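## Task

With the alphabet block sitting loose on the upward-facing palm, use only this hand to roll it until the face bearing the digit points up. Rotation about the vertical is free, and the goal image shows just one acceptable lie. The wrist camera, its post and the last arm link count as part of the hand. Contact between the block and anything else, or the block leaving the hand, fails the task. To finish, let the block rest motionless for a moment on the palm or fingers, clear of the wrist, camera and post. The palm must point straight up, and no hand motor may read moving or overload or be building toward a shutdown (a motor dead from the first reading is ignored). Then declare it done. The hand is then opened, and the digit must still be on top with the block lying on the open hand; anything kept in place only by the robot does not count.

## Robot and tools

ROBOT. The robot is a six-joint UR-type arm carrying one right hand with 16 hinge motors: index, middle and ring fingers with four hinges each, plus a four-hinge thumb. The hand point sits in front of the palm, where thumb tip meets index and middle tips in a pinch. Its own axes are: +z along straightened fingers toward the tips, +x across the palm away from the thumb, and +y out of the palm face. The palm surface is at y = -0.062 m. Finger knuckles sit at z = -0.017 m and the tips reach 0.139 m beyond that; bending moves the tips toward +y. Only the rubber fingertip caps grip well. A rigid mast rises on the palm side at the wrist (x +0.05 to +0.10, z -0.16 to -0.11, up to y = +0.06 m). Keep the block off the mast, the camera and the wrist.

SCENE FRAME. The origin is on the table under the arm base. +z is up, and +y is to the left when looking along +x. Results report the hand point position in metres and its orientation as a quaternion w,x,y,z, plus velocities in m/s and rad/s. Cameras: cam_high, cam_low and cam_wrist, each 504x504.

execute_actions. The argument actions is a list holding zero or one item. An empty list returns the current state with pictures. A wait is {"steps": n} with n up to 300 control steps of 1/30 s, counted from the last result, so your reply time uses some of them. An action is {"rows": [...], "steps": n}, with n from 9 to 15 (default 15) and 1 to 15 rows. Each row is applied for one step, and the last row repeats if there are fewer rows than steps. Add "pictures": true to get images with a non-empty call.

ROW LAYOUT. A row is a single list of 24 numbers, each in [-1, 1]:
- 1 to 6: dx, dy, dz, rx, ry, rz. This is an offset, not a pose. It is taken in the hand point's own axes, from the hand point pose shown in the latest result (or from the current pose if no result has shown it yet, or for a later call in the same reply). Every row counts from that same base, not from the row before. 1.0 equals 0.6 m or 180 degrees, and rx,ry,rz form one rotation vector. All zeros drive back to the base pose; it is not a hold.
- 7 to 22: absolute goal angles for index_mcp, index_abd, index_pip, index_dip, middle_mcp, middle_abd, middle_pip, middle_dip, ring_mcp, ring_abd, ring_pip, ring_dip, thumb_cmc, thumb_axl, thumb_mcp, thumb_ipl. Each is scaled linearly between the hinge's stops. The stops in degrees (at +1, at -1) and the straight value are: finger _mcp (-18, +128; 0.75), moving toward -1 curls the finger into the palm. _abd (-60, +60; 0.00), moving toward -1 swings the finger away from the thumb. _pip (-29, +108; 0.58). _dip (-21, +117; 0.70). thumb_cmc (-20, +120; 0.71), moving toward -1 brings the thumb from beside the palm to in front of it. thumb_axl (-27, +140; 0.68) rolls the thumb. thumb_mcp (-69, +109; 0.23) and thumb_ipl (-77, +108; 0.17) bend it: toward +z when axl is straight, and in the cmc swing direction when axl is near -0.40.
- 23: current_limit, the motor current cap, linear from 0 mA at -1 to 550 mA at +1, with a floor of 11 mA. Very low values may leave fingers unable to lift, and the cap also slows the hinges.
- 24: speed. Set-points travel at (speed+1)/2 of 5.9 rad/s.
These start at +0.4 and -0.6 and stay as last set.

Each step, the commanded pose is clipped to 100 mm and 16 degrees from the measured pose, and arm motion lags about 0.17 s. Each action's last 9 steps are held back and run while you reply. Only a result with nothing held back shows a "Hand target" line.

move. target is one 24-number row as above, with the same offset rule, and the hand numbers are sent at the start. speed is in m/s, 0.002 to 0.5 (default 0.25), and turning is capped at twice that in rad/s. The path lasts 0.5 to 10 s. stop_force (optional, 9 to 40 N) halts the path when the wrist senses that much extra push along the line to the target. Use it only with slow, non-rotating moves, and omit it when moving away from contact. The move: line reports the ending (done, off_target, moving, held, fault, contact) and the limits that acted (paced = the sent pose was clipped; held = some steps were blocked).

wait: seconds from 0 to 10; nothing new is sent. zoom_image: camera plus region [x0, y0, x1, y1] in pixels, at most 504 by 504. show_instructions shows the goal picture. read_manual gives the licence texts. finished_scene takes scene, the number of the current scene, and ends that scene for good.

RESULT LINES. hand_goal lists the written goals. hand_measured lists the actual hinge positions on the same scale. hand_current_ma gives motor current in mA (positive pushes toward -1). hand_state is moving, goal, blocked or overload. hand_current_limit and hand_speed show the current settings. Wrist force and Wrist torque are given in hand-point axes: they are noisy, carry an offset of about 4 N, and saturate near 50 N. "pose unreachable" and HELD mean the clearance check altered or blocked a command.

AVOID. A motor at 495 mA or more builds a counter; after 5 s it shuts off for 10 s, so keep squeezes light. Joint torque beyond the load limits (wrist joints 24.3 N m), or 150 N of outside force, stops the arm for 10 s and loses pending hand commands. Arm motors overheat at 85 °C; MOTOR HOT warns from 70 °C. Keep the palm near upright, move gently and never let the block roll off: it must not touch the table or anything outside the hand. A brief outside push on the block can happen at any time.

Each tool is called after "Call:" as name(argument=value, ...) on one line, values as JSON.

## Session

Call:
show_instructions()

Call:
execute_actions(actions=[])

Reference images for this scene: goal picture from the wrist camera place.

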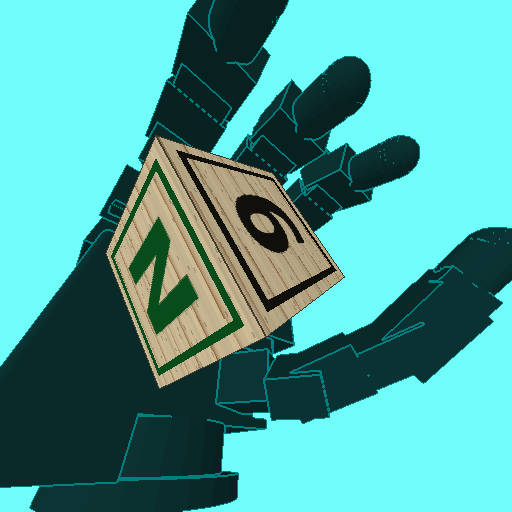

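Scene clock: 0.00 s of 4800.00 s.
end_effector_position=(+0.6066, +0.1061, +0.4943) hand_goal=(+0.046, +0.000, -0.008, +0.280, +0.046, +0.000, -0.008, +0.280, +0.046, +0.000, -0.008, +0.280, -0.104, +0.266, +0.032, -0.018) hand_measured=(+0.060, +0.000, -0.006, +0.282, +0.058, +0.000, -0.006, +0.282, +0.062, +0.000, -0.006, +0.282, -0.092, +0.270, +0.034, -0.016) hand_current_ma=(+80, +0, +13, +13, +80, +0, +13, +12, +88, +0, +13, +12, +64, +25, +11, +11) hand_state=(goal, goal, goal, goal, goal, goal, goal, goal, goal, goal, goal, goal, goal, goal, goal, goal) hand_current_limit=0.40 hand_speed=-0.60 end_effector_quat_wxyz=(+0.481, +0.439, +0.543, +0.530) end_effector_velocity=(+0.000, -0.000, -0.001) end_effector_angular_velocity=(+0.000, +0.003, -0.001)
Joint positions: [-0.131 -1.184  2.192 -4.17  -1.304 -0.056]
Joint velocities: [ 0.     0.     0.001  0.001 -0.001 -0.   ]
Motor temperatures (°C, as the motors report them): [18 21 21 26 29 23]
Wrist force (N, on the end effector, along its own x y z axes, offset not removed): no reading
Wrist torque (N m, same axes, about the end effector's origin, offset not removed): no reading
Hand target: +0.607, +0.106, +0.494; +0.481, +0.439, +0.543, +0.530
camera_calibration (this result's frames):
cam_wrist: T_world_to_cam=[[0.087562, -0.69066, 0.717859, -0.307585], [-0.670483, -0.573823, -0.470298, 0.651076], [0.736739, -0.440132, -0.513321, -0.020216], [0, 0, 0, 1]] pos_world=[0.478362, 0.152268, 0.516625]

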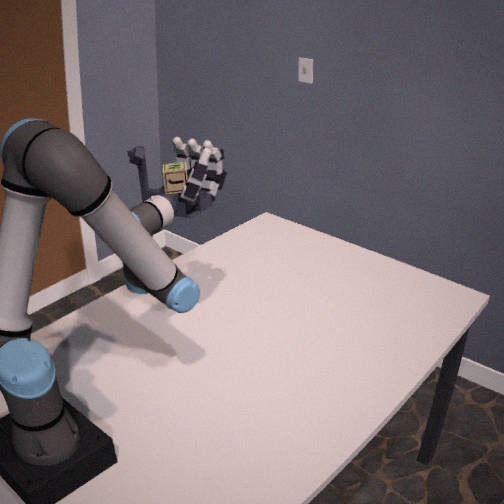

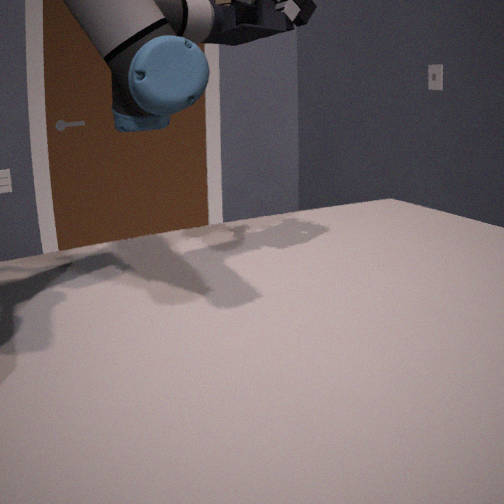

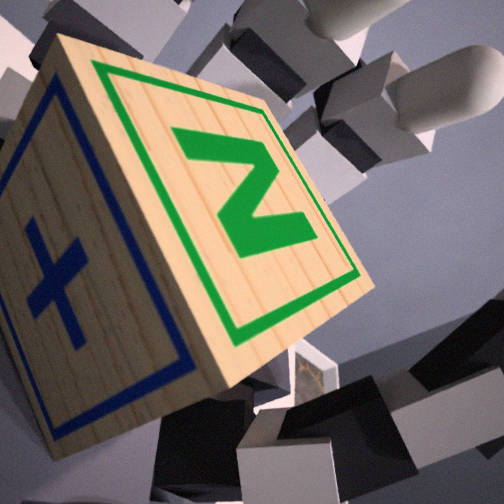

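Call:
move(target=[0,0,0,0.09,0,0.018,0.72,0,-0.65,0.6,0.72,0,-0.65,0.6,-0.3,0,0.3,0.5,0.4,0.6,0.03,0,0.4,-0.6], speed=0.1)

Call:
zoom_image(camera="cam_high", region=[110,110,260,240])

Scene clock: 2.27 s of 4800.00 s.
end_effector_position=(+0.6067, +0.1061, +0.4944) hand_goal=(+0.720, +0.000, -0.650, +0.600, +0.720, +0.000, -0.650, +0.600, -0.300, +0.000, +0.300, +0.500, +0.400, +0.600, +0.030, +0.000) hand_measured=(+0.728, +0.000, -0.646, +0.598, +0.726, +0.000, -0.646, +0.598, -0.290, +0.000, +0.298, +0.498, +0.408, +0.600, +0.030, -0.002) hand_current_ma=(+39, +0, +23, -14, +39, +0, +23, -13, +53, +0, -11, -15, +44, +0, +4, -18) hand_state=(goal, goal, goal, goal, goal, goal, goal, goal, goal, goal, goal, goal, goal, goal, goal, goal) hand_current_limit=0.40 hand_speed=-0.60 end_effector_quat_wxyz=(+0.400, +0.518, +0.599, +0.462) end_effector_velocity=(+0.000, +0.000, +0.000) end_effector_angular_velocity=(+0.000, +0.015, +0.000)
Joint positions: [-0.124 -1.433  2.256 -3.696 -1.33  -0.071]
Joint velocities: [ 0.    -0.013 -0.001  0.03  -0.    -0.001]
Motor temperatures (°C, as the motors report them): [18 21 21 26 29 23]
Wrist force (N, on the end effector, along its own x y z axes, offset not removed): [2.1 0.2 0.0]
Wrist torque (N m, same axes, about the end effector's origin, offset not removed): [0.08 -0.42 0.29]
Hand target: +0.607, +0.106, +0.494; +0.399, +0.518, +0.600, +0.461
Off the commanded pose: 0.000 m, 0 deg.
Kept back: nothing.
move: done
camera_calibration (this result's frames):
cam_wrist: T_world_to_cam=[[0.274958, -0.702735, 0.656172, -0.389587], [-0.785161, -0.558012, -0.2686, 0.619364], [0.554906, -0.441347, -0.705189, 0.185057], [0, 0, 0, 1]] pos_world=[0.490731, 0.15351, 0.552498]

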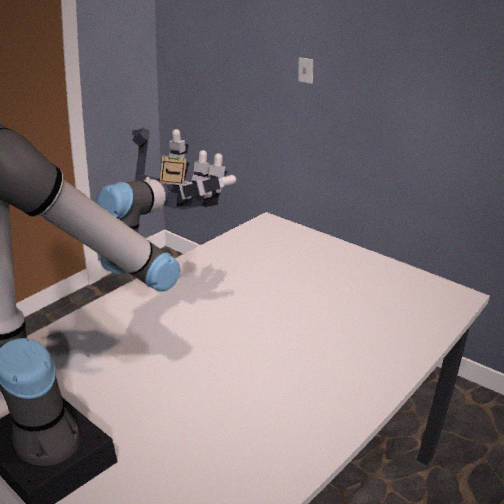

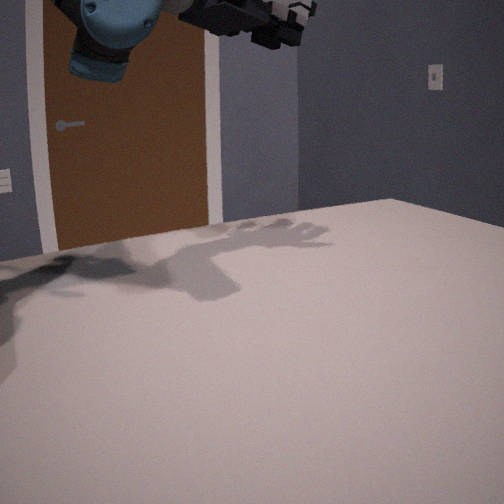

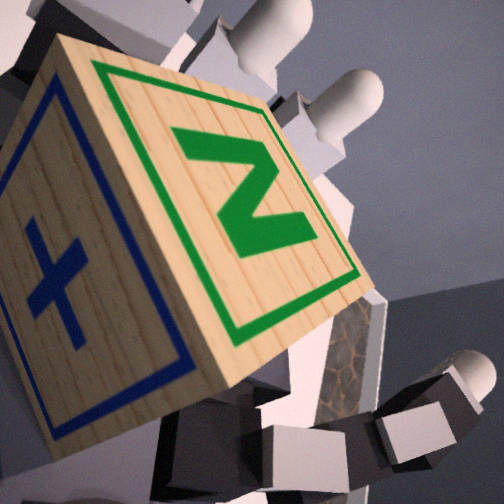

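Region (110, 110, 260, 240) of cam_high's 504x504 image, scaled by 3.360, with more detail than that image has; it fills the top 437 rows of this view, and the rest is white.

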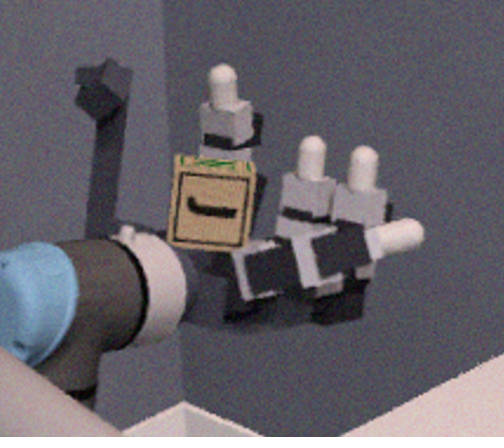

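Call:
move(target=[0,0,0,0.03,0,0,0.72,0,-0.65,0.6,0.72,0,-0.65,0.6,-0.5,0,0.5,0.5,-0.6,0.68,0.35,0.17,0.4,-0.5], speed=0.1)

Call:
move(target=[0,0,0,0,0,0,0.72,0,-0.65,0.6,0.72,0,-0.65,0.6,-0.5,0,0.5,0.5,-0.6,0.68,-0.2,0.4,0.4,-0.8])

Call:
zoom_image(camera="cam_high", region=[110,110,260,240])

Scene clock: 4.13 s of 4800.00 s.
end_effector_position=(+0.6067, +0.1061, +0.4944) hand_goal=(+0.720, +0.000, -0.650, +0.600, +0.720, +0.000, -0.650, +0.600, -0.500, +0.000, +0.500, +0.500, -0.600, +0.680, +0.350, +0.170) hand_measured=(+0.728, +0.000, -0.646, +0.598, +0.726, +0.000, -0.646, +0.598, -0.488, +0.000, +0.498, +0.498, -0.598, +0.678, +0.346, +0.168) hand_current_ma=(+40, +0, +23, -14, +40, +0, +23, -13, +61, +0, -9, -14, +13, -10, -28, -16) hand_state=(goal, goal, goal, goal, goal, goal, goal, goal, goal, goal, goal, goal, goal, goal, goal, goal) hand_current_limit=0.40 hand_speed=-0.50 end_effector_quat_wxyz=(+0.375, +0.536, +0.620, +0.433) end_effector_velocity=(-0.000, -0.000, -0.000) end_effector_angular_velocity=(-0.000, +0.001, -0.000)
Joint positions: [-0.124 -1.511  2.252 -3.517 -1.337 -0.094]
Joint velocities: [-0.001 -0.001  0.     0.002  0.    -0.   ]
Motor temperatures (°C, as the motors report them): [18 21 21 26 29 23]
Wrist force (N, on the end effector, along its own x y z axes, offset not removed): [0.1 -0.6 1.6]
Wrist torque (N m, same axes, about the end effector's origin, offset not removed): [-0.24 -0.16 0.03]
Hand target: +0.607, +0.106, +0.494; +0.375, +0.536, +0.620, +0.433
Off the commanded pose: 0.000 m, 0 deg.
Kept back: nothing.
move: done
camera_calibration (this result's frames):
cam_wrist: T_world_to_cam=[[0.335174, -0.694035, 0.63716, -0.417698], [-0.80647, -0.560985, -0.186822, 0.592224], [0.487098, -0.451233, -0.747746, 0.248297], [0, 0, 0, 1]] pos_world=[0.496667, 0.154371, 0.562444]

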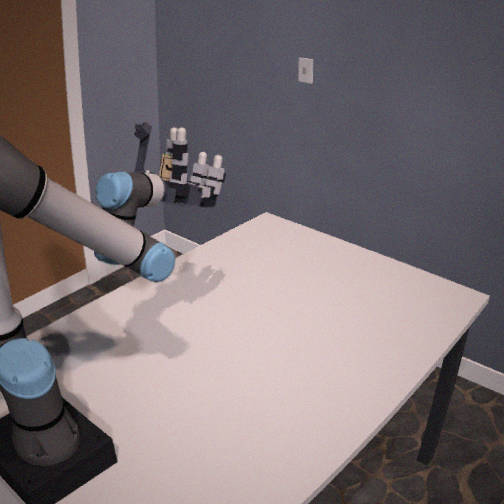

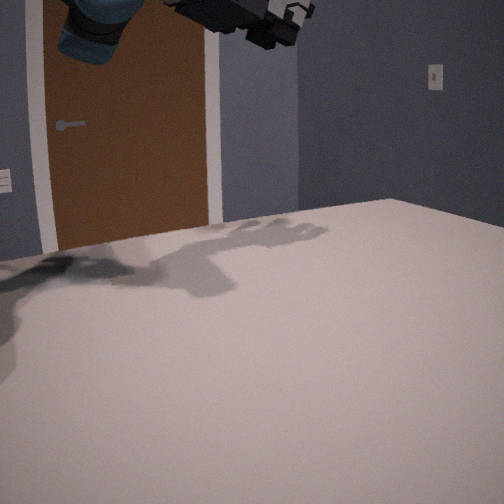

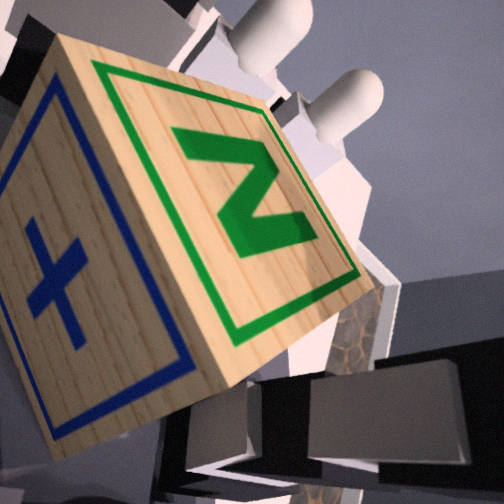

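Scene clock: 5.20 s of 4800.00 s.
end_effector_position=(+0.6067, +0.1061, +0.4944) hand_goal=(+0.720, +0.000, -0.650, +0.600, +0.720, +0.000, -0.650, +0.600, -0.500, +0.000, +0.500, +0.500, -0.600, +0.680, -0.200, +0.400) hand_measured=(+0.728, +0.000, -0.646, +0.598, +0.726, +0.000, -0.646, +0.598, -0.488, +0.000, +0.498, +0.498, -0.584, +0.678, +0.072, +0.404) hand_current_ma=(+40, +0, +23, -14, +40, +0, +23, -13, +61, +0, -9, -14, +82, -10, +385, +25) hand_state=(goal, goal, goal, goal, goal, goal, goal, goal, goal, goal, goal, goal, goal, goal, blocked, goal) hand_current_limit=0.40 hand_speed=-0.80 end_effector_quat_wxyz=(+0.375, +0.536, +0.620, +0.433) end_effector_velocity=(-0.000, -0.000, -0.000) end_effector_angular_velocity=(+0.000, +0.001, -0.001)
Joint positions: [-0.124 -1.511  2.252 -3.517 -1.337 -0.094]
Joint velocities: [-0.001 -0.001  0.001  0.001 -0.     0.   ]
Motor temperatures (°C, as the motors report them): [18 21 21 26 29 23]
Wrist force (N, on the end effector, along its own x y z axes, offset not removed): [2.2 -0.3 0.4]
Wrist torque (N m, same axes, about the end effector's origin, offset not removed): [-0.09 -0.37 0.28]
Hand target: +0.607, +0.106, +0.494; +0.375, +0.536, +0.620, +0.433
Off the commanded pose: 0.000 m, 0 deg.
Kept back: nothing.
move: done
camera_calibration (this result's frames):
cam_wrist: T_world_to_cam=[[0.335184, -0.694033, 0.637157, -0.417703], [-0.806473, -0.560986, -0.186807, 0.592219], [0.487086, -0.451235, -0.747753, 0.248308], [0, 0, 0, 1]] pos_world=[0.496668, 0.154372, 0.562446]

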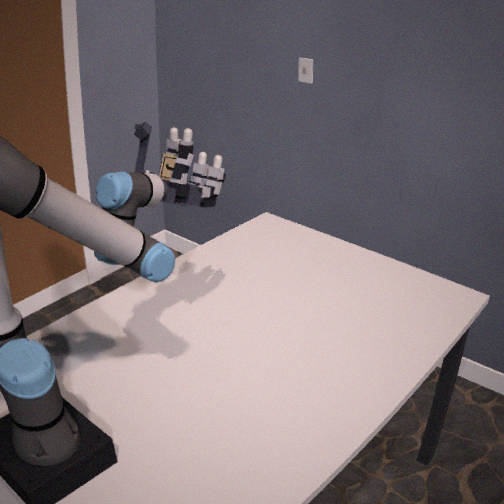

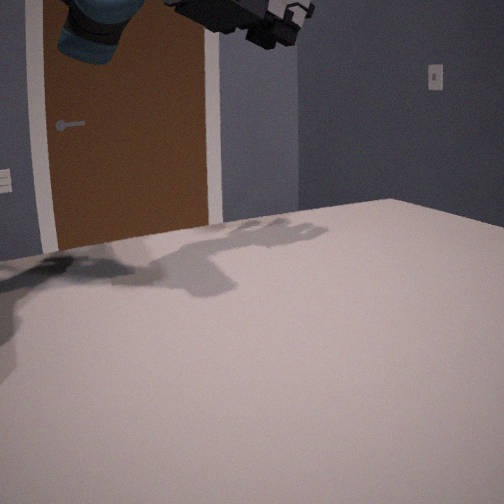

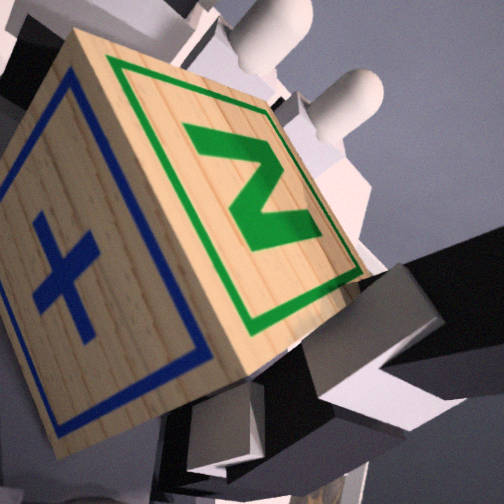

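Region (110, 110, 260, 240) of cam_high's 504x504 image, scaled by 3.360, with more detail than that image has; it fills the top 437 rows of this view, and the rest is white.

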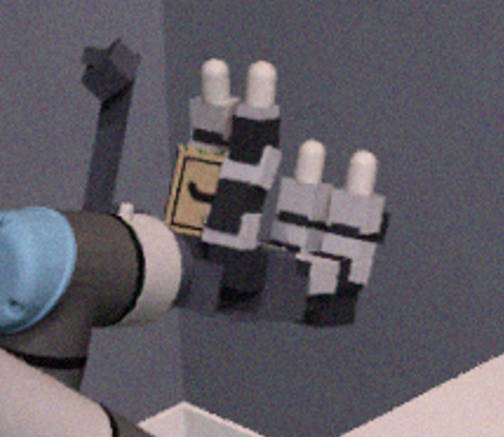

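Call:
move(target=[0,0,0,0.035,0,0,0.72,0,-0.65,0.6,0.72,0,-0.65,0.6,-0.6,0,0.5,0.5,-0.3,0.68,-0.2,0.4,0.4,-0.9], speed=0.03)

Scene clock: 7.67 s of 4800.00 s.
end_effector_position=(+0.6068, +0.1061, +0.4945) hand_goal=(+0.720, +0.000, -0.650, +0.600, +0.720, +0.000, -0.650, +0.600, -0.600, +0.000, +0.500, +0.500, -0.300, +0.680, -0.200, +0.400) hand_measured=(+0.728, +0.000, -0.646, +0.598, +0.726, +0.000, -0.646, +0.598, -0.590, +0.000, +0.498, +0.498, -0.282, +0.680, -0.040, +0.408) hand_current_ma=(+40, +0, +23, -14, +40, +0, +23, -13, +58, +0, -7, -14, +94, -5, +385, +54) hand_state=(goal, goal, goal, goal, goal, goal, goal, goal, goal, goal, goal, goal, goal, goal, blocked, goal) hand_current_limit=0.40 hand_speed=-0.90 end_effector_quat_wxyz=(+0.346, +0.555, +0.643, +0.399) end_effector_velocity=(+0.000, -0.000, -0.000) end_effector_angular_velocity=(-0.003, +0.015, -0.001)
Joint positions: [-0.123 -1.589  2.23  -3.307 -1.35  -0.118]
Joint velocities: [-0.    -0.01  -0.004  0.029 -0.003 -0.003]
Motor temperatures (°C, as the motors report them): [18 21 21 26 29 23]
Wrist force (N, on the end effector, along its own x y z axes, offset not removed): [0.5 0.2 0.7]
Wrist torque (N m, same axes, about the end effector's origin, offset not removed): [0.03 -0.21 0.18]
Hand target: +0.607, +0.106, +0.494; +0.345, +0.556, +0.643, +0.398
Off the commanded pose: 0.000 m, 0 deg.
Kept back: nothing.
move: done
camera_calibration (this result's frames):
cam_wrist: T_world_to_cam=[[0.401796, -0.684424, 0.608378, -0.444958], [-0.821439, -0.56301, -0.0908761, 0.554123], [0.40472, -0.463231, -0.788428, 0.31968], [0, 0, 0, 1]] pos_world=[0.504579, 0.155523, 0.573104]

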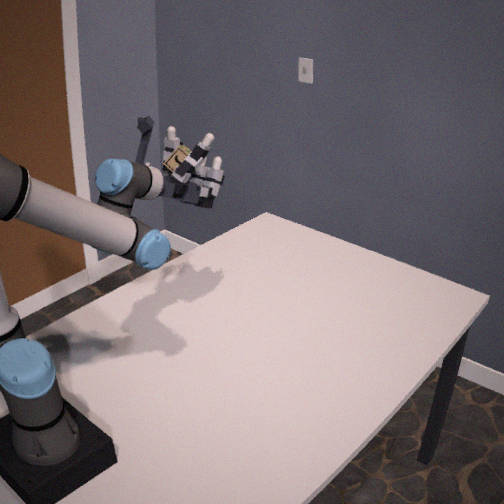

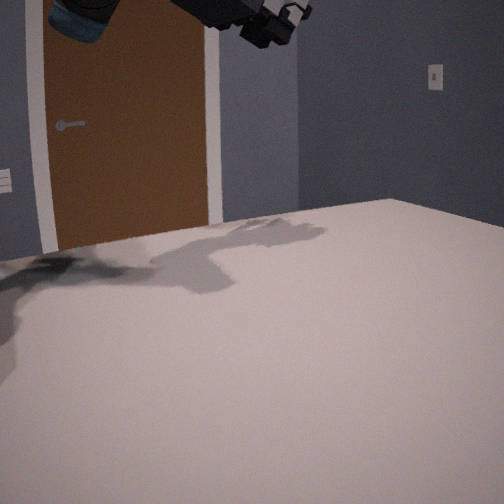

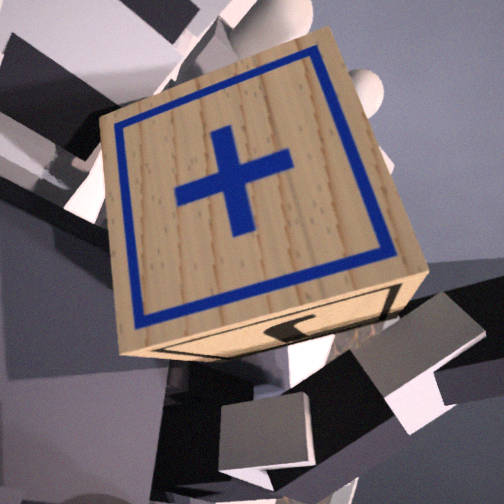

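Call:
move(target=[0,0,0,-0.13,0,0,0.6,0,-0.65,0.6,0.6,0,-0.65,0.6,-0.6,0,0.5,0.5,-0.28,0.68,-0.04,0.4,0.4,-0.9], speed=0.1)

Call:
zoom_image(camera="cam_high", region=[110,110,260,240])

Scene clock: 10.47 s of 4800.00 s.
end_effector_position=(+0.6065, +0.1061, +0.4942) hand_goal=(+0.600, +0.000, -0.650, +0.600, +0.600, +0.000, -0.650, +0.600, -0.600, +0.000, +0.500, +0.500, -0.280, +0.680, -0.040, +0.400) hand_measured=(+0.620, +0.000, -0.646, +0.598, +0.618, +0.000, -0.646, +0.598, -0.594, +0.000, +0.498, +0.498, -0.266, +0.680, -0.032, +0.408) hand_current_ma=(+116, +0, +16, -13, +116, +0, +16, -13, +35, +0, -7, -14, +71, -5, +58, +54) hand_state=(blocked, goal, goal, goal, goal, goal, goal, goal, goal, goal, goal, goal, goal, goal, goal, goal) hand_current_limit=0.40 hand_speed=-0.90 end_effector_quat_wxyz=(+0.451, +0.474, +0.549, +0.520) end_effector_velocity=(+0.000, +0.001, +0.000) end_effector_angular_velocity=(+0.003, -0.016, +0.001)
Joint positions: [-0.118 -1.252  2.219 -4.05  -1.326 -0.02 ]
Joint velocities: [ 0.002  0.013 -0.006 -0.024 -0.     0.004]
Motor temperatures (°C, as the motors report them): [18 21 21 26 29 23]
Wrist force (N, on the end effector, along its own x y z axes, offset not removed): [1.3 -0.7 -0.1]
Wrist torque (N m, same axes, about the end effector's origin, offset not removed): [-0.04 -0.31 0.24]
Hand target: +0.607, +0.106, +0.494; +0.451, +0.474, +0.549, +0.521
Off the commanded pose: 0.000 m, 0 deg.
Kept back: nothing.
move: done
camera_calibration (this result's frames):
cam_wrist: T_world_to_cam=[[0.140075, -0.722256, 0.677293, -0.315981], [-0.713529, -0.547886, -0.436689, 0.657765], [0.68648, -0.422099, -0.592096, 0.0472898], [0, 0, 0, 1]] pos_world=[0.481132, 0.152122, 0.529251]

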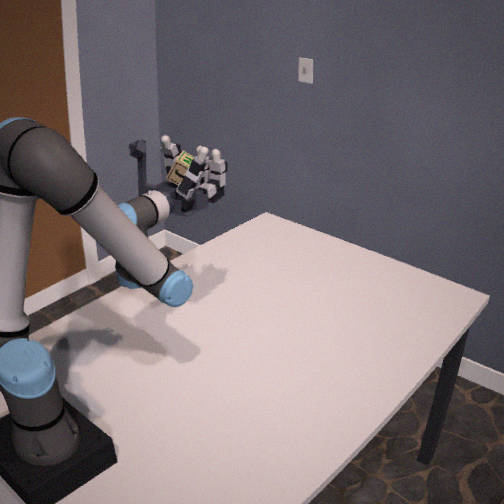

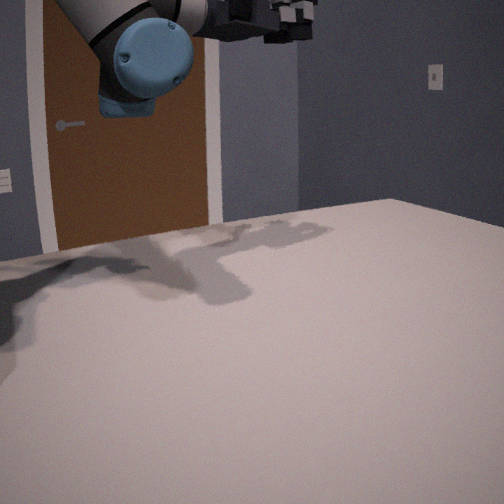

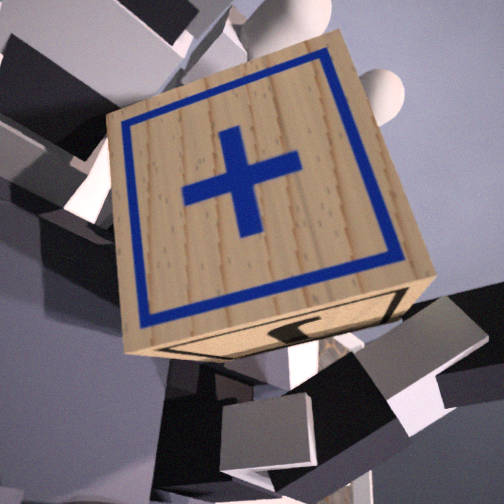

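Region (110, 110, 260, 240) of cam_high's 504x504 image, scaled by 3.360, with more detail than that image has; it fills the top 437 rows of this view, and the rest is white.

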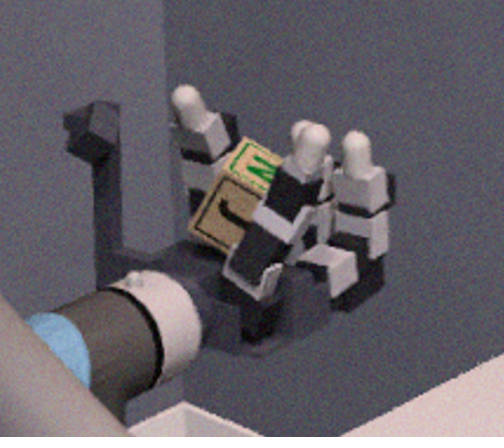

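Call:
move(target=[0,0,0,0,0,0,0.68,0,-0.65,0.6,0.72,0,-0.65,0.6,0.1,0,0.3,0.5,-0.3,0.68,-0.25,0.4,0.4,-0.8])

Call:
zoom_image(camera="cam_high", region=[110,110,260,240])

Scene clock: 12.60 s of 4800.00 s.
end_effector_position=(+0.6065, +0.1061, +0.4942) hand_goal=(+0.680, +0.000, -0.650, +0.600, +0.720, +0.000, -0.650, +0.600, +0.100, +0.000, +0.300, +0.500, -0.300, +0.680, -0.250, +0.400) hand_measured=(+0.686, +0.000, -0.646, +0.598, +0.726, +0.000, -0.646, +0.598, +0.106, +0.000, +0.302, +0.498, -0.272, +0.680, -0.042, +0.408) hand_current_ma=(+38, +0, +15, -13, +38, +0, +15, -13, +37, +0, +12, -13, +141, -5, +385, +54) hand_state=(goal, goal, goal, goal, goal, goal, goal, goal, goal, goal, goal, goal, blocked, goal, blocked, goal) hand_current_limit=0.40 hand_speed=-0.80 end_effector_quat_wxyz=(+0.451, +0.474, +0.549, +0.520) end_effector_velocity=(+0.000, -0.000, -0.001) end_effector_angular_velocity=(-0.000, +0.001, -0.000)
Joint positions: [-0.118 -1.252  2.219 -4.05  -1.326 -0.02 ]
Joint velocities: [-0.001  0.     0.001  0.     0.    -0.   ]
Motor temperatures (°C, as the motors report them): [18 21 21 26 29 23]
Wrist force (N, on the end effector, along its own x y z axes, offset not removed): [1.9 0.5 -2.5]
Wrist torque (N m, same axes, about the end effector's origin, offset not removed): [0.18 -0.28 0.32]
Hand target: +0.607, +0.106, +0.494; +0.451, +0.474, +0.549, +0.520
Off the commanded pose: 0.000 m, 0 deg.
Kept back: nothing.
move: done
camera_calibration (this result's frames):
cam_wrist: T_world_to_cam=[[0.140076, -0.722256, 0.677293, -0.315982], [-0.71353, -0.547886, -0.436687, 0.657765], [0.686479, -0.422099, -0.592097, 0.0472907], [0, 0, 0, 1]] pos_world=[0.481133, 0.152122, 0.52925]

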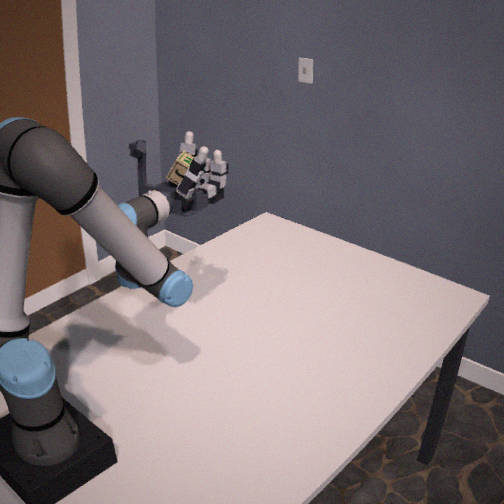

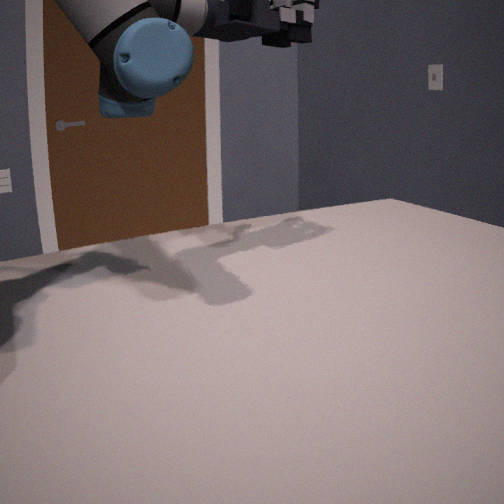

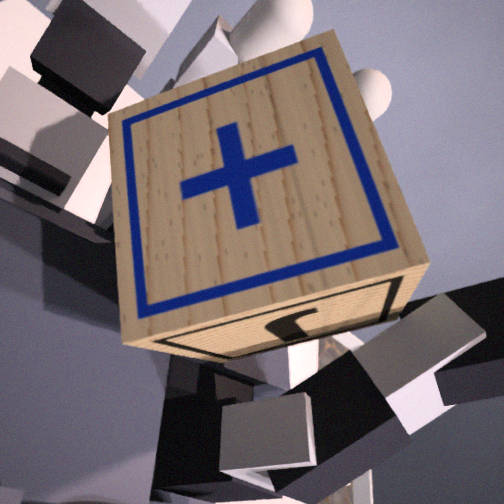

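Region (110, 110, 260, 240) of cam_high's 504x504 image, scaled by 3.360, with more detail than that image has; it fills the top 437 rows of this view, and the rest is white.

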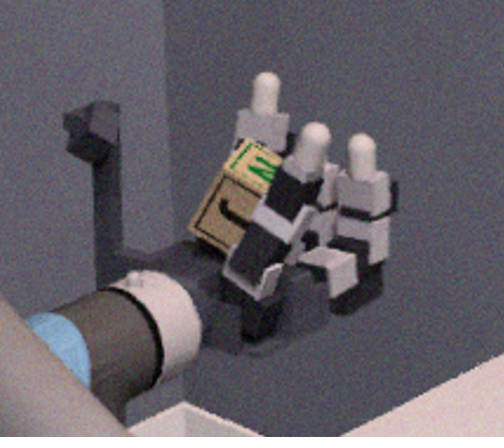

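Call:
move(target=[0,0,0,0,0,0,0.3,0,-0.2,0.6,0.78,0,-0.65,0.6,0.6,0,-0.5,0.5,0.2,0.68,0,0.3,0.4,-0.8])

Call:
zoom_image(camera="cam_high", region=[110,110,260,240])

Scene clock: 14.87 s of 4800.00 s.
end_effector_position=(+0.6065, +0.1061, +0.4942) hand_goal=(+0.300, +0.000, -0.200, +0.600, +0.780, +0.000, -0.650, +0.600, +0.600, +0.000, -0.500, +0.500, +0.200, +0.680, +0.000, +0.300) hand_measured=(+0.320, +0.000, -0.202, +0.598, +0.788, +0.000, -0.648, +0.598, +0.608, +0.000, -0.496, +0.498, +0.208, +0.680, -0.004, +0.302) hand_current_ma=(+111, +0, -10, -13, +52, +0, +15, -13, +48, +0, +21, -13, +39, -4, -32, +11) hand_state=(goal, goal, goal, goal, goal, goal, goal, goal, goal, goal, goal, goal, goal, goal, goal, goal) hand_current_limit=0.40 hand_speed=-0.80 end_effector_quat_wxyz=(+0.451, +0.474, +0.549, +0.520) end_effector_velocity=(+0.001, -0.000, -0.000) end_effector_angular_velocity=(+0.000, +0.000, -0.000)
Joint positions: [-0.118 -1.252  2.219 -4.05  -1.326 -0.02 ]
Joint velocities: [ 0.     0.001 -0.001  0.    -0.001  0.   ]
Motor temperatures (°C, as the motors report them): [18 21 21 26 29 23]
Wrist force (N, on the end effector, along its own x y z axes, offset not removed): [1.0 0.4 0.2]
Wrist torque (N m, same axes, about the end effector's origin, offset not removed): [0.13 -0.30 0.21]
Hand target: +0.607, +0.106, +0.494; +0.451, +0.474, +0.549, +0.520
Off the commanded pose: 0.000 m, 0 deg.
Kept back: nothing.
move: done
camera_calibration (this result's frames):
cam_wrist: T_world_to_cam=[[0.140082, -0.722248, 0.6773, -0.315992], [-0.713519, -0.547899, -0.436688, 0.657758], [0.686489, -0.422094, -0.592089, 0.0472867], [0, 0, 0, 1]] pos_world=[0.481126, 0.15212, 0.529254]

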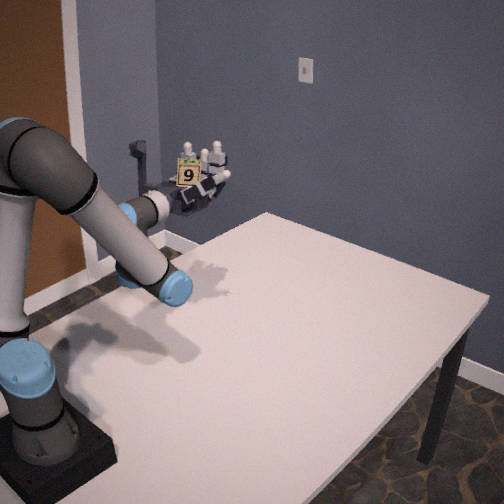

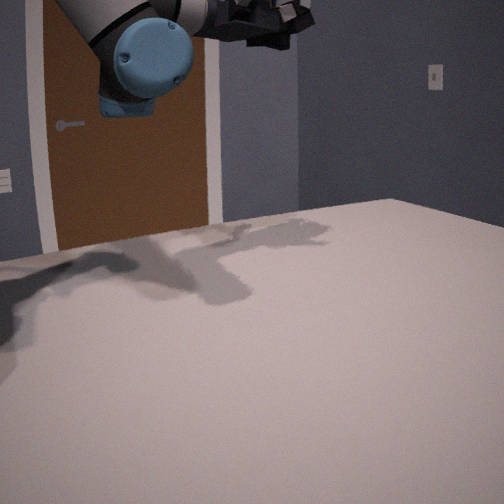

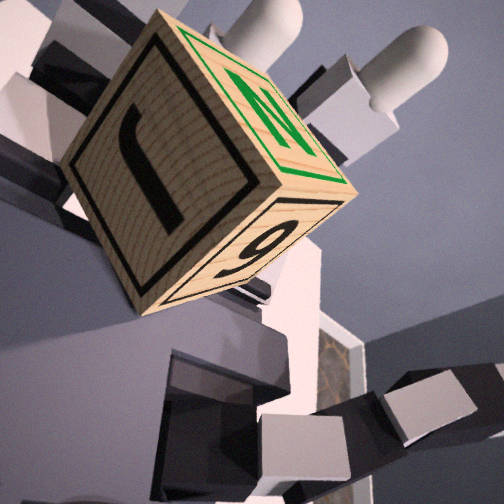

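Region (110, 110, 260, 240) of cam_high's 504x504 image, scaled by 3.360, with more detail than that image has; it fills the top 437 rows of this view, and the rest is white.

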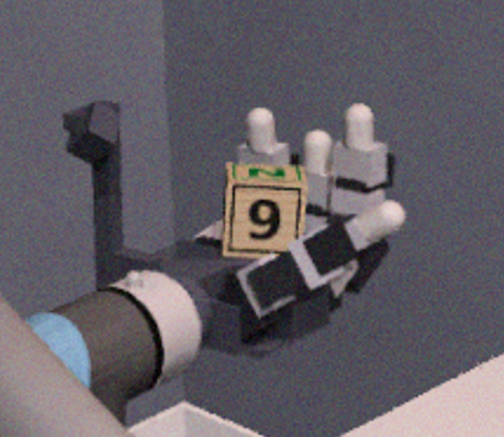

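Call:
move(target=[0,0,0,0.08,0,0,0.05,0,0.1,0.6,0.78,0,-0.6,0.6,0.75,0,-0.65,0.6,0.2,0.68,0,0.3,0.4,-0.9], speed=0.08)

Call:
zoom_image(camera="cam_high", region=[110,110,260,240])

Scene clock: 17.07 s of 4800.00 s.
end_effector_position=(+0.6066, +0.1061, +0.4943) hand_goal=(+0.050, +0.000, +0.100, +0.600, +0.780, +0.000, -0.600, +0.600, +0.750, +0.000, -0.650, +0.600, +0.200, +0.680, +0.000, +0.300) hand_measured=(+0.070, +0.000, +0.098, +0.598, +0.788, +0.000, -0.600, +0.598, +0.758, +0.000, -0.646, +0.598, +0.208, +0.680, -0.004, +0.302) hand_current_ma=(+114, +0, -6, -13, +52, +0, -5, -13, +43, +0, +25, -13, +39, -4, -32, +10) hand_state=(blocked, goal, goal, goal, goal, goal, goal, goal, goal, goal, goal, goal, goal, goal, goal, goal) hand_current_limit=0.40 hand_speed=-0.90 end_effector_quat_wxyz=(+0.388, +0.526, +0.609, +0.448) end_effector_velocity=(+0.001, +0.000, +0.000) end_effector_angular_velocity=(-0.002, +0.017, +0.001)
Joint positions: [-0.124 -1.471  2.256 -3.611 -1.333 -0.083]
Joint velocities: [ 0.    -0.014 -0.003  0.035 -0.001 -0.004]
Motor temperatures (°C, as the motors report them): [18 21 21 26 29 23]
Wrist force (N, on the end effector, along its own x y z axes, offset not removed): [1.0 0.2 0.1]
Wrist torque (N m, same axes, about the end effector's origin, offset not removed): [0.09 -0.36 0.18]
Hand target: +0.607, +0.106, +0.494; +0.388, +0.527, +0.610, +0.448
Off the commanded pose: 0.000 m, 0 deg.
Kept back: nothing.
move: done
camera_calibration (this result's frames):
cam_wrist: T_world_to_cam=[[0.304143, -0.698521, 0.647739, -0.403488], [-0.796338, -0.559599, -0.229554, 0.606938], [0.522823, -0.446002, -0.726456, 0.215507], [0, 0, 0, 1]] pos_world=[0.493373, 0.153914, 0.557237]

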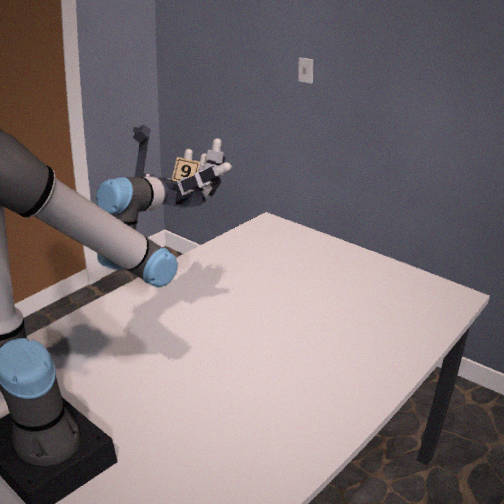

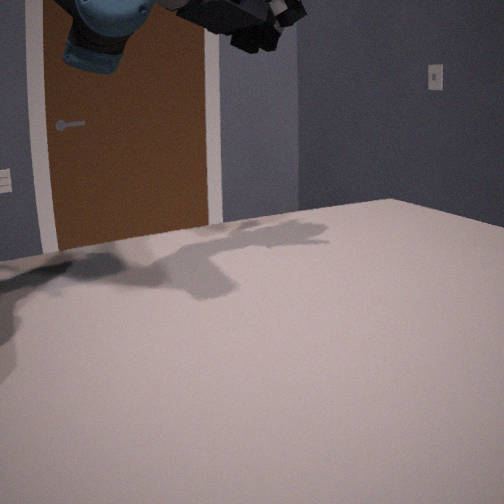

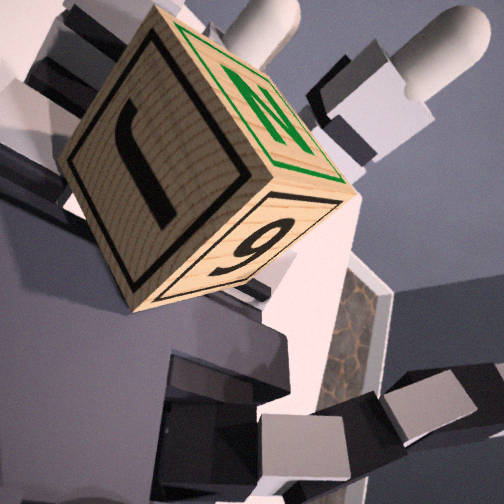

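Region (110, 110, 260, 240) of cam_high's 504x504 image, scaled by 3.360, with more detail than that image has; it fills the top 437 rows of this view, and the rest is white.

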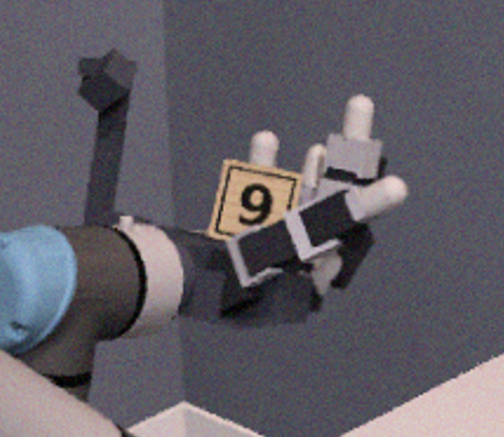

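Call:
move(target=[0,0,0,0,0,0,-0.5,0,0.5,0.6,0.78,0,-0.6,0.6,0.75,0,-0.65,0.6,0.2,0.68,0,0.3,0.4,-0.85])

Scene clock: 19.13 s of 4800.00 s.
end_effector_position=(+0.6066, +0.1061, +0.4943) hand_goal=(-0.500, +0.000, +0.500, +0.600, +0.780, +0.000, -0.600, +0.600, +0.750, +0.000, -0.650, +0.600, +0.200, +0.680, +0.000, +0.300) hand_measured=(-0.486, +0.000, +0.500, +0.598, +0.788, +0.000, -0.600, +0.598, +0.758, +0.000, -0.646, +0.598, +0.208, +0.680, -0.004, +0.302) hand_current_ma=(+79, +0, -4, -13, +52, +0, -5, -13, +43, +0, +25, -13, +39, -4, -32, +10) hand_state=(goal, goal, goal, goal, goal, goal, goal, goal, goal, goal, goal, goal, goal, goal, goal, goal) hand_current_limit=0.40 hand_speed=-0.85 end_effector_quat_wxyz=(+0.388, +0.526, +0.609, +0.448) end_effector_velocity=(+0.000, -0.001, -0.001) end_effector_angular_velocity=(-0.001, +0.002, -0.004)
Joint positions: [-0.124 -1.471  2.256 -3.611 -1.333 -0.083]
Joint velocities: [-0.002  0.001  0.002 -0.    -0.002 -0.   ]
Motor temperatures (°C, as the motors report them): [18 21 21 26 29 23]
Wrist force (N, on the end effector, along its own x y z axes, offset not removed): [2.2 0.0 -1.1]
Wrist torque (N m, same axes, about the end effector's origin, offset not removed): [0.10 -0.30 0.25]
Hand target: +0.607, +0.106, +0.494; +0.388, +0.526, +0.609, +0.448
Off the commanded pose: 0.000 m, 0 deg.
Kept back: nothing.
move: done
camera_calibration (this result's frames):
cam_wrist: T_world_to_cam=[[0.304129, -0.698527, 0.647739, -0.403488], [-0.796348, -0.559584, -0.229555, 0.606938], [0.522814, -0.446012, -0.726456, 0.215507], [0, 0, 0, 1]] pos_world=[0.493376, 0.153904, 0.557237]

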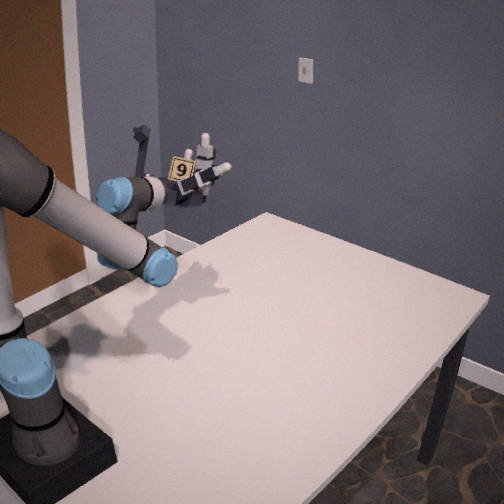

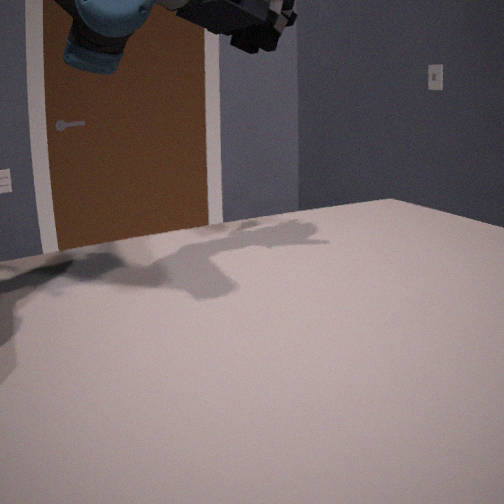

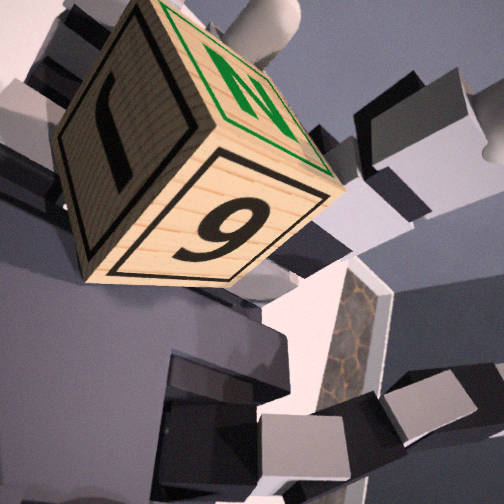

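Turning the right way. Tilt further.

Call:
move(target=[0,0,0,0.09,0,0,-0.65,-0.1,0.5,0.6,0.78,0,-0.65,0.65,0.78,0,-0.65,0.65,0.2,0.68,0,0.3,0.4,-0.9], speed=0.06)

Scene clock: 22.10 s of 4800.00 s.
end_effector_position=(+0.6067, +0.1061, +0.4944) hand_goal=(-0.650, -0.100, +0.500, +0.600, +0.780, +0.000, -0.650, +0.650, +0.780, +0.000, -0.650, +0.650, +0.200, +0.680, +0.000, +0.300) hand_measured=(-0.640, -0.098, +0.500, +0.598, +0.788, +0.000, -0.644, +0.648, +0.790, +0.000, -0.646, +0.648, +0.208, +0.680, -0.004, +0.302) hand_current_ma=(+51, +11, -4, -13, +53, +0, +32, -12, +51, +0, +25, -12, +39, -4, -32, +7) hand_state=(goal, goal, goal, goal, goal, goal, goal, goal, goal, goal, goal, goal, goal, goal, goal, goal) hand_current_limit=0.40 hand_speed=-0.90 end_effector_quat_wxyz=(+0.311, +0.576, +0.666, +0.359) end_effector_velocity=(+0.001, -0.001, -0.000) end_effector_angular_velocity=(-0.002, +0.017, -0.000)
Joint positions: [-0.119 -1.66   2.186 -3.067 -1.369 -0.143]
Joint velocities: [-0.001 -0.007 -0.008  0.033 -0.002 -0.004]
Motor temperatures (°C, as the motors report them): [18 21 21 26 29 23]
Wrist force (N, on the end effector, along its own x y z axes, offset not removed): [1.4 1.2 0.8]
Wrist torque (N m, same axes, about the end effector's origin, offset not removed): [0.14 -0.36 0.26]
Hand target: +0.607, +0.106, +0.494; +0.310, +0.576, +0.666, +0.358
Off the commanded pose: 0.000 m, 0 deg.
Kept back: nothing.
move: done
camera_calibration (this result's frames):
cam_wrist: T_world_to_cam=[[0.473615, -0.67408, 0.566838, -0.46904], [-0.825875, -0.5635, 0.0199406, 0.502033], [0.305971, -0.477581, -0.823588, 0.398465], [0, 0, 0, 1]] pos_world=[0.514842, 0.157025, 0.58403]

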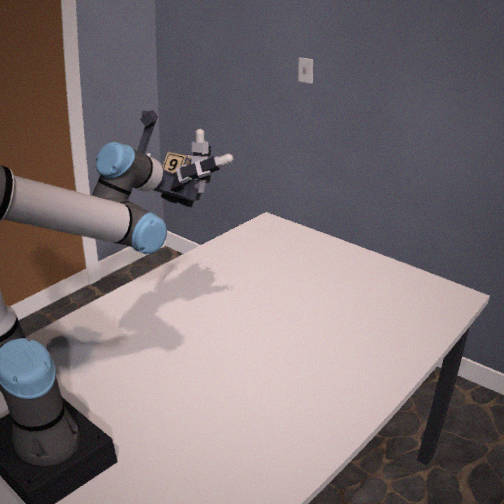

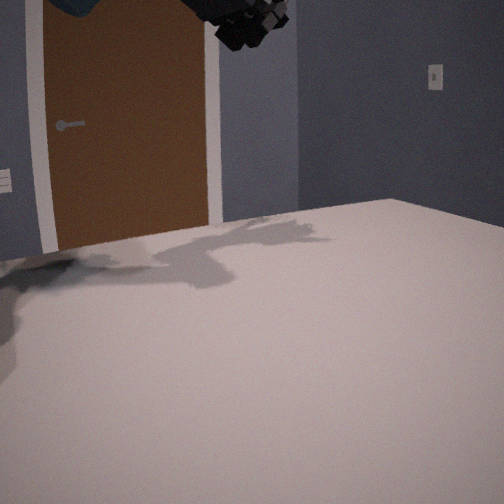

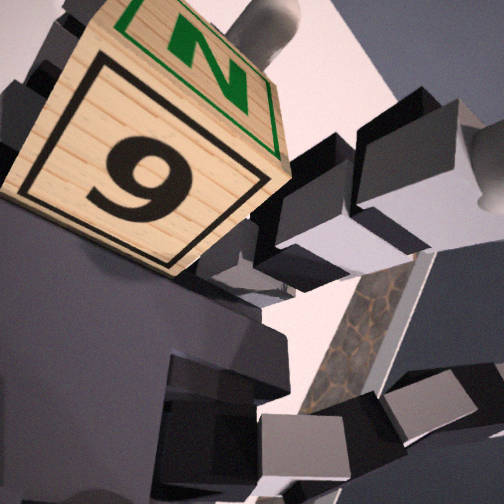

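Call:
move(target=[0,0,0,0.1,0,0,-0.4,0,0.5,0.6,0.78,0,-0.43,0.65,0.78,0,-0.43,0.65,0.4,0.68,0.2,0.2,0.4,-0.96], speed=0.08)

Scene clock: 25.27 s of 4800.00 s.
end_effector_position=(+0.6069, +0.1061, +0.4945) hand_goal=(-0.400, +0.000, +0.500, +0.600, +0.780, +0.000, -0.430, +0.650, +0.780, +0.000, -0.430, +0.650, +0.400, +0.680, +0.200, +0.200) hand_measured=(-0.392, -0.002, +0.500, +0.598, +0.790, +0.000, -0.428, +0.650, +0.790, +0.000, -0.428, +0.648, +0.404, +0.680, +0.188, +0.200) hand_current_ma=(+44, -14, +0, -12, +63, +0, +12, -5, +58, +0, +9, -7, +24, -4, -80, +5) hand_state=(goal, goal, goal, goal, goal, goal, goal, goal, goal, goal, goal, goal, goal, goal, goal, goal) hand_current_limit=0.40 hand_speed=-0.96 end_effector_quat_wxyz=(+0.217, +0.617, +0.714, +0.250) end_effector_velocity=(-0.000, +0.002, +0.000) end_effector_angular_velocity=(+0.001, -0.001, +0.003)
Joint positions: [-0.099 -1.735  1.995 -2.488 -1.434 -0.182]
Joint velocities: [ 0.003  0.001 -0.001 -0.     0.     0.001]
Motor temperatures (°C, as the motors report them): [18 21 21 26 29 23]
Wrist force (N, on the end effector, along its own x y z axes, offset not removed): [1.3 -0.3 -1.2]
Wrist torque (N m, same axes, about the end effector's origin, offset not removed): [0.19 -0.15 0.19]
Hand target: +0.607, +0.106, +0.494; +0.217, +0.617, +0.714, +0.250
Off the commanded pose: 0.000 m, 0 deg.
Kept back: nothing.
move: done
camera_calibration (this result's frames):
cam_wrist: T_world_to_cam=[[0.628632, -0.651829, 0.424194, -0.495049], [-0.776534, -0.555982, 0.296443, 0.334696], [0.042614, -0.515754, -0.855676, 0.578191], [0, 0, 0, 1]] pos_world=[0.546468, 0.161602, 0.605522]

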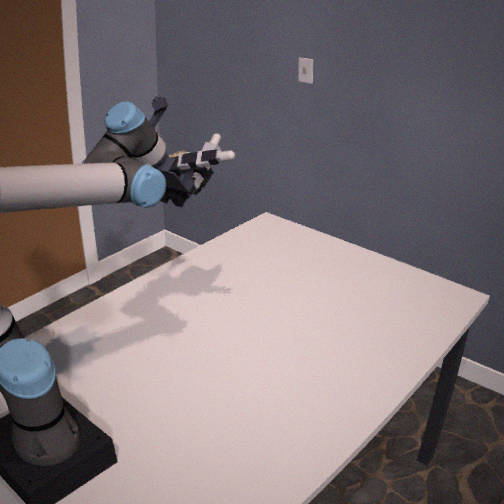

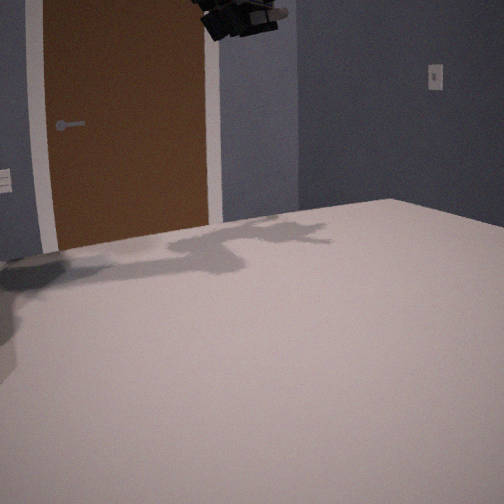

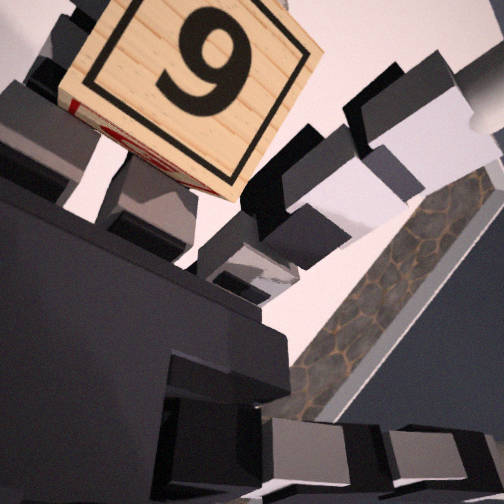

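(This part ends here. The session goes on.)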